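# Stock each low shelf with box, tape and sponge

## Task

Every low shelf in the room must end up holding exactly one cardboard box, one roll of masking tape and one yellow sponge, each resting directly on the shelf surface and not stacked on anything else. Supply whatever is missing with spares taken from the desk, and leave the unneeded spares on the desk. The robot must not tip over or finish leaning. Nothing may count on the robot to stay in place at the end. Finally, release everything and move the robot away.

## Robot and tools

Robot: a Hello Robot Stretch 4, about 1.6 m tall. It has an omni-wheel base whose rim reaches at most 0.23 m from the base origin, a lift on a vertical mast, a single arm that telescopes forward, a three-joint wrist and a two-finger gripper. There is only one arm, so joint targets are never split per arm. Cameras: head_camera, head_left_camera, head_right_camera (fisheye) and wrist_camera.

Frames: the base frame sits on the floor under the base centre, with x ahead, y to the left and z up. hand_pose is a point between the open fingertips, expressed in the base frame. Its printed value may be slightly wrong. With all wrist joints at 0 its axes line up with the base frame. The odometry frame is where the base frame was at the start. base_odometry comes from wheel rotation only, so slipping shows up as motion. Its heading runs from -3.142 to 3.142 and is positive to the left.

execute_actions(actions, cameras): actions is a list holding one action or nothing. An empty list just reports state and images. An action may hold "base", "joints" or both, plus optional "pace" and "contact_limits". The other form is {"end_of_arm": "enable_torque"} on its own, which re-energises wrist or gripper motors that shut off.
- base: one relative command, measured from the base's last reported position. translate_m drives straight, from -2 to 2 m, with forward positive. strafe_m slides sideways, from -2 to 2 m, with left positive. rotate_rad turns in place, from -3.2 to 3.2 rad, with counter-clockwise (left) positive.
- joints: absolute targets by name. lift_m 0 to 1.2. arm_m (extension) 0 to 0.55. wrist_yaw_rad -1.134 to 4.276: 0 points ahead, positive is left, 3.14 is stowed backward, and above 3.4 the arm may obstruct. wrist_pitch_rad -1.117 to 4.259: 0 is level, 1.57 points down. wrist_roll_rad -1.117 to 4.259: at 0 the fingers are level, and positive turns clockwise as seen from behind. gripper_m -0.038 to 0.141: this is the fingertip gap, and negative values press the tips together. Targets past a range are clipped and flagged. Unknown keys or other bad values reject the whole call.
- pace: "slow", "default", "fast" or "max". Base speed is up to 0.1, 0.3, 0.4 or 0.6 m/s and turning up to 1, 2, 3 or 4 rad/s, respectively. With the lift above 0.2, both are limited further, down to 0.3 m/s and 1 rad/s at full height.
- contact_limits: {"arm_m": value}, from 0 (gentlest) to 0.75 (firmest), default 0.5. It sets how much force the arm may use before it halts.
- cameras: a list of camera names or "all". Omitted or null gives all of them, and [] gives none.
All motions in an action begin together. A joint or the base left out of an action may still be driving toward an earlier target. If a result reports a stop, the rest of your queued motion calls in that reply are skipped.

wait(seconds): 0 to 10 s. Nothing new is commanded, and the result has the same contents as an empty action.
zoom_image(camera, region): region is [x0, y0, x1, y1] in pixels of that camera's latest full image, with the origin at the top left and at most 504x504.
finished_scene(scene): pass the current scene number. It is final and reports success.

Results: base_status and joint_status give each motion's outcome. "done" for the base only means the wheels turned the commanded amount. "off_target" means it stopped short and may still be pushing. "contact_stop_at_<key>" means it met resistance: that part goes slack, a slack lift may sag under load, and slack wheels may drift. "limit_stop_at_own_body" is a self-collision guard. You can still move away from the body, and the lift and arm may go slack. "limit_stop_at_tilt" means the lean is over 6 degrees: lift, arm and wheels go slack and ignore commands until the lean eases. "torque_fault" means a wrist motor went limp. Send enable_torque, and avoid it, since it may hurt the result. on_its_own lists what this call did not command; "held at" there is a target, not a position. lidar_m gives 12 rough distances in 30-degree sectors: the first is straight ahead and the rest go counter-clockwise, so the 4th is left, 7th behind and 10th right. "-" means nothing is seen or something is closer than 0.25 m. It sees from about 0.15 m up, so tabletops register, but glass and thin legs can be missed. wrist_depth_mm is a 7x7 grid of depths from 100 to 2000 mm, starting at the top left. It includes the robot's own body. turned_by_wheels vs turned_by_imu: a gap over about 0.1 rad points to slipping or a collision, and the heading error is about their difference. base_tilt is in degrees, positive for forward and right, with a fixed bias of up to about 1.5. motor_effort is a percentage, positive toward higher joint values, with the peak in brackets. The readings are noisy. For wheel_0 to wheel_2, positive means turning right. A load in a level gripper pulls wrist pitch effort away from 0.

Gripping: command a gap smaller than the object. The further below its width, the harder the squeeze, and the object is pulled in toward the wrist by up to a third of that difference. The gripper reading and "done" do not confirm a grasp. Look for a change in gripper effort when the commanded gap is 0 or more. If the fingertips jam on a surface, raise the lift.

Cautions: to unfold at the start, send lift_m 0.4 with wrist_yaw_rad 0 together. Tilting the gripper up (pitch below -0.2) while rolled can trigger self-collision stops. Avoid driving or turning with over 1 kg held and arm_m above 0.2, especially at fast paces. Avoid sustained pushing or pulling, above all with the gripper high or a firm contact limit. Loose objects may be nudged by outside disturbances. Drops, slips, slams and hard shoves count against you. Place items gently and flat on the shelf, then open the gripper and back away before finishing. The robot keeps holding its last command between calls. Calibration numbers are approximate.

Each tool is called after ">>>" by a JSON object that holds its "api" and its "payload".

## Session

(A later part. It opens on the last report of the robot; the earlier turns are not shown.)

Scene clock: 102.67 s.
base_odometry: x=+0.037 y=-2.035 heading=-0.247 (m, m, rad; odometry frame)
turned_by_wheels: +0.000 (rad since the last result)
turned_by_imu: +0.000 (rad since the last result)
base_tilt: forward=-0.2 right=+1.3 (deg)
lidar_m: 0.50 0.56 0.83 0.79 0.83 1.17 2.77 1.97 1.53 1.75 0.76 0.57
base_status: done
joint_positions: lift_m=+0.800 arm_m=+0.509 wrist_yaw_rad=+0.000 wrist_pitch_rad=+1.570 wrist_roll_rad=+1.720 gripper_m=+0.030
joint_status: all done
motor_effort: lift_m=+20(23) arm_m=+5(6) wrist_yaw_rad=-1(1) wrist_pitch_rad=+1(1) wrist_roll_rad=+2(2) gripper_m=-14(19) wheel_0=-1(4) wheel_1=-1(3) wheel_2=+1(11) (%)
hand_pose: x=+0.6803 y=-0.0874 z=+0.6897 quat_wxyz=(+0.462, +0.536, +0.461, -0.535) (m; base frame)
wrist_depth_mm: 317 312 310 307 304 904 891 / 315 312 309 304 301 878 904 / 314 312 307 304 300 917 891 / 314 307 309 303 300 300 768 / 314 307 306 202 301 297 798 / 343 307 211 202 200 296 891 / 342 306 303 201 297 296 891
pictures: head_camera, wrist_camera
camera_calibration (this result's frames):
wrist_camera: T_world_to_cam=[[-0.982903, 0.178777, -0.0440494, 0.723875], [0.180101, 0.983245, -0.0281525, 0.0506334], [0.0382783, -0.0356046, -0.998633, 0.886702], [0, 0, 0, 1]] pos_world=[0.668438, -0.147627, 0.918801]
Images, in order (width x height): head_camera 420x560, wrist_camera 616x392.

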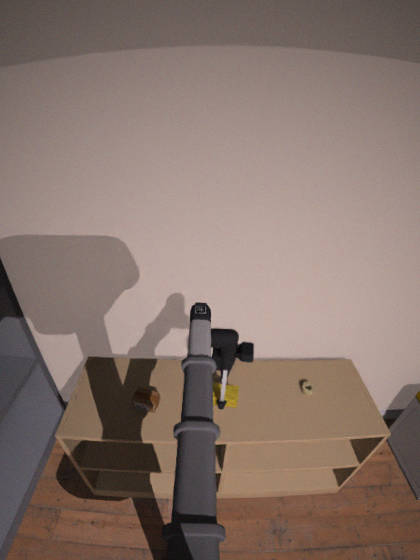

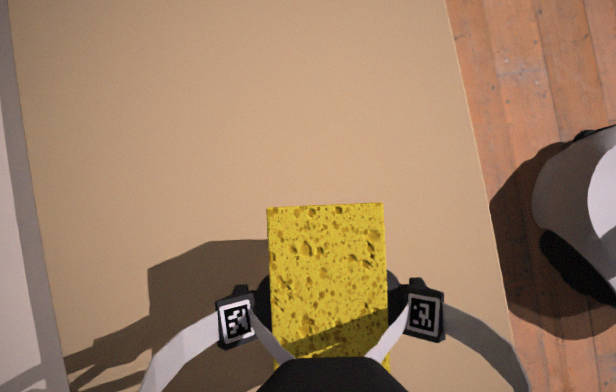

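>>> {"api": "execute_actions", "payload": {"actions": [{"joints":{"lift_m":0.753},"pace":"fast"}], "cameras": []}}

>>> {"api": "execute_actions", "payload": {"actions": [{"joints":{"gripper_m":0.085}}], "cameras": ["wrist_camera"]}}

>>> {"api": "execute_actions", "payload": {"actions": [{"joints":{"lift_m":0.82},"pace":"max"}], "cameras": []}}

>>> {"api": "execute_actions", "payload": {"actions": [{"base":{"rotate_rad":-0.9},"joints":{"arm_m":0.0,"lift_m":0.86},"pace":"max"}]}}

Scene clock: 103.90 s.
base_odometry: x=+0.037 y=-2.035 heading=-0.247 (m, m, rad; odometry frame)
turned_by_wheels: +0.000 (rad since the last result)
turned_by_imu: +0.000 (rad since the last result)
base_tilt: forward=-0.2 right=+1.3 (deg)
lidar_m: 0.52 0.57 0.80 0.78 0.83 1.16 2.78 1.99 1.51 1.74 0.79 0.56
base_status: not commanded
joint_positions: lift_m=+0.753 arm_m=+0.509 wrist_yaw_rad=+0.000 wrist_pitch_rad=+1.570 wrist_roll_rad=+1.720 gripper_m=+0.030
joint_status: all done
motor_effort: lift_m=+17(20) arm_m=+5(5) wrist_yaw_rad=-1(1) wrist_pitch_rad=+1(1) wrist_roll_rad=+1(2) gripper_m=-15(16) wheel_0=-1(1) wheel_1=-1(0) wheel_2=+1(1) (%)
hand_pose: x=+0.6803 y=-0.0874 z=+0.6429 quat_wxyz=(+0.462, +0.536, +0.461, -0.535) (m; base frame)
wrist_depth_mm: 267 264 262 259 256 559 842 / 266 264 260 259 257 256 866 / 264 263 259 259 255 254 831 / 264 262 260 256 255 253 788 / 263 260 258 202 254 252 809 / 263 259 211 202 200 250 831 / 262 258 257 200 250 250 831
pictures: none
No camera images: the call's "cameras" was empty. Leave "cameras" out to get every camera's image.

Scene clock: 105.27 s.
base_odometry: x=+0.037 y=-2.035 heading=-0.247 (m, m, rad; odometry frame)
turned_by_wheels: +0.000 (rad since the last result)
turned_by_imu: +0.000 (rad since the last result)
base_tilt: forward=-0.3 right=+1.3 (deg)
lidar_m: 0.51 0.55 0.82 0.78 0.83 1.19 2.78 1.95 1.52 1.73 0.76 0.57
base_status: not commanded
joint_positions: lift_m=+0.753 arm_m=+0.509 wrist_yaw_rad=+0.000 wrist_pitch_rad=+1.570 wrist_roll_rad=+1.720 gripper_m=+0.085
joint_status: all done
motor_effort: lift_m=+17(17) arm_m=+6(5) wrist_yaw_rad=-1(1) wrist_pitch_rad=+1(2) wrist_roll_rad=+1(1) gripper_m=-2(16) wheel_0=-1(1) wheel_1=+0(0) wheel_2=+1(1) (%)
hand_pose: x=+0.6803 y=-0.0874 z=+0.6429 quat_wxyz=(+0.462, +0.536, +0.461, -0.535) (m; base frame)
wrist_depth_mm: 265 263 262 260 257 549 842 / 266 264 262 258 256 255 854 / 265 262 259 259 255 255 842 / 264 262 259 256 254 253 768 / 263 262 258 211 253 253 820 / 263 262 216 211 210 252 831 / 262 260 256 164 251 251 842
pictures: wrist_camera
camera_calibration (this result's frames):
wrist_camera: T_world_to_cam=[[-0.982893, 0.17883, -0.0440492, 0.721812], [0.180154, 0.983235, -0.0281526, 0.049281], [0.0382763, -0.0356066, -0.998633, 0.840025], [0, 0, 0, 1]] pos_world=[0.668433, -0.147626, 0.872059]
Images, in order (width x height): wrist_camera 616x392.

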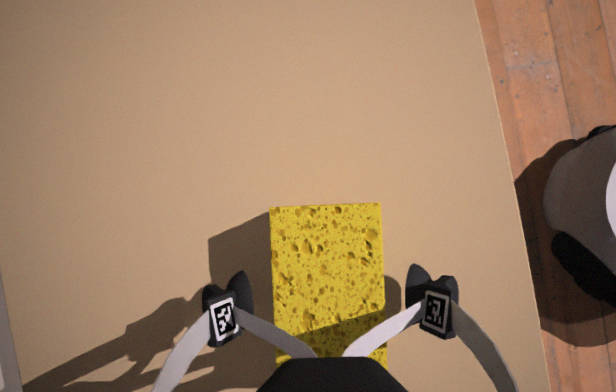

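Scene clock: 106.07 s.
base_odometry: x=+0.037 y=-2.035 heading=-0.247 (m, m, rad; odometry frame)
turned_by_wheels: +0.000 (rad since the last result)
turned_by_imu: +0.000 (rad since the last result)
base_tilt: forward=-0.2 right=+1.3 (deg)
lidar_m: 0.53 0.56 0.83 0.77 0.83 1.16 2.79 1.97 1.52 1.74 0.80 0.56
base_status: not commanded
joint_positions: lift_m=+0.820 arm_m=+0.509 wrist_yaw_rad=+0.000 wrist_pitch_rad=+1.570 wrist_roll_rad=+1.720 gripper_m=+0.085
joint_status: all done
motor_effort: lift_m=+21(24) arm_m=+6(5) wrist_yaw_rad=-1(1) wrist_pitch_rad=+1(1) wrist_roll_rad=+2(2) gripper_m=-2(2) wheel_0=-1(1) wheel_1=-1(1) wheel_2=+1(1) (%)
hand_pose: x=+0.6803 y=-0.0874 z=+0.7096 quat_wxyz=(+0.462, +0.536, +0.461, -0.535) (m; base frame)
wrist_depth_mm: 336 334 329 329 322 917 917 / 336 330 329 325 322 904 917 / 332 329 327 325 322 931 904 / 351 330 327 325 319 931 759 / 362 329 324 277 319 320 788 / 364 327 217 276 276 317 904 / 362 327 324 164 315 315 904
pictures: none
No camera images: the call's "cameras" was empty. Leave "cameras" out to get every camera's image.

Scene clock: 108.07 s.
base_odometry: x=+0.037 y=-2.035 heading=-1.147 (m, m, rad; odometry frame)
turned_by_wheels: -0.900 (rad since the last result)
turned_by_imu: -0.924 (rad since the last result)
base_tilt: forward=-0.2 right=+1.3 (deg)
lidar_m: 0.69 0.53 0.50 0.58 0.79 0.78 0.85 1.41 2.77 1.70 1.51 1.24
base_status: done
joint_positions: lift_m=+0.860 arm_m=+0.001 wrist_yaw_rad=+0.000 wrist_pitch_rad=+1.570 wrist_roll_rad=+1.720 gripper_m=+0.085
joint_status: all done
motor_effort: lift_m=+20(24) arm_m=-6(5) wrist_yaw_rad=+1(2) wrist_pitch_rad=-1(1) wrist_roll_rad=+1(2) gripper_m=+0(2) wheel_0=+0(7) wheel_1=-1(7) wheel_2=-1(9) (%)
hand_pose: x=+0.1720 y=-0.0874 z=+0.7497 quat_wxyz=(+0.461, +0.536, +0.461, -0.536) (m; base frame)
wrist_depth_mm: 1025 1008 991 991 976 960 946 / 1025 991 1008 976 976 976 946 / 991 1008 1008 976 960 976 960 / 1008 991 991 991 759 699 377 / 976 976 976 991 750 741 931 / 976 976 216 960 741 741 946 / 904 917 991 164 750 946 946
pictures: head_camera, head_left_camera, head_right_camera, wrist_camera
camera_calibration (this result's frames):
wrist_camera: T_world_to_cam=[[-0.982801, 0.179476, -0.0434914, 0.22652], [0.180784, 0.983117, -0.0282549, 0.143819], [0.0376861, -0.0356315, -0.998654, 0.966201], [0, 0, 0, 1]] pos_world=[0.160211, -0.147619, 0.978816]
Images, in order (width x height): head_camera 420x560, head_left_camera 420x672, head_right_camera 420x672, wrist_camera 616x392.

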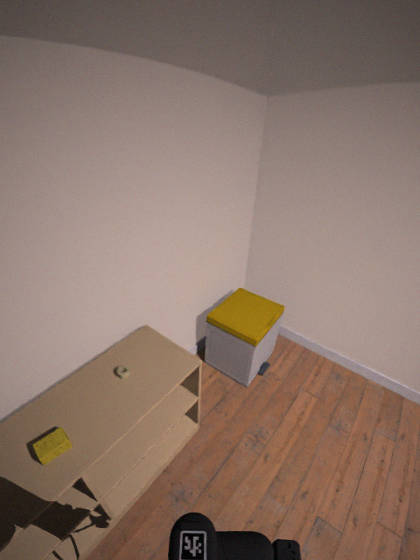

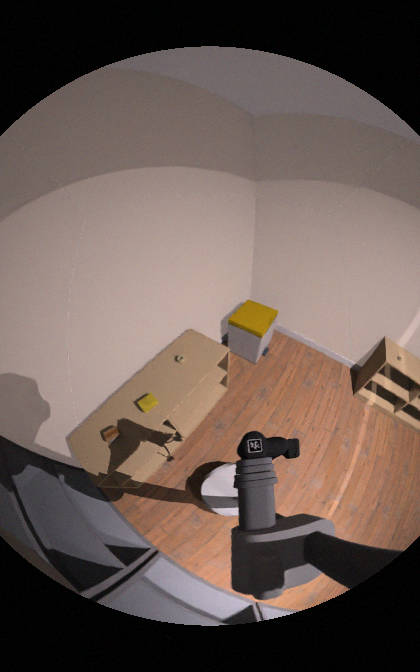

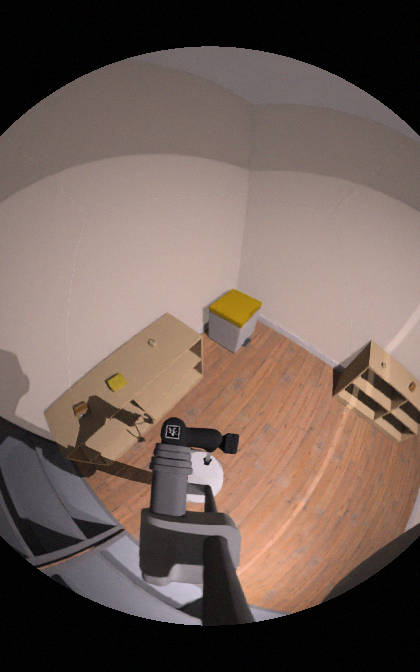

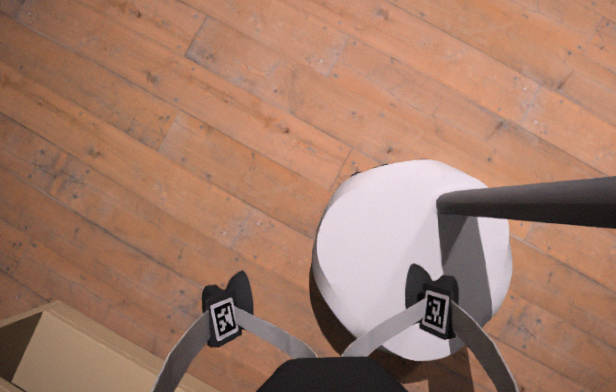

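>>> {"api": "finished_scene", "payload": {"scene": 1}}

The scene is finished: the task was done.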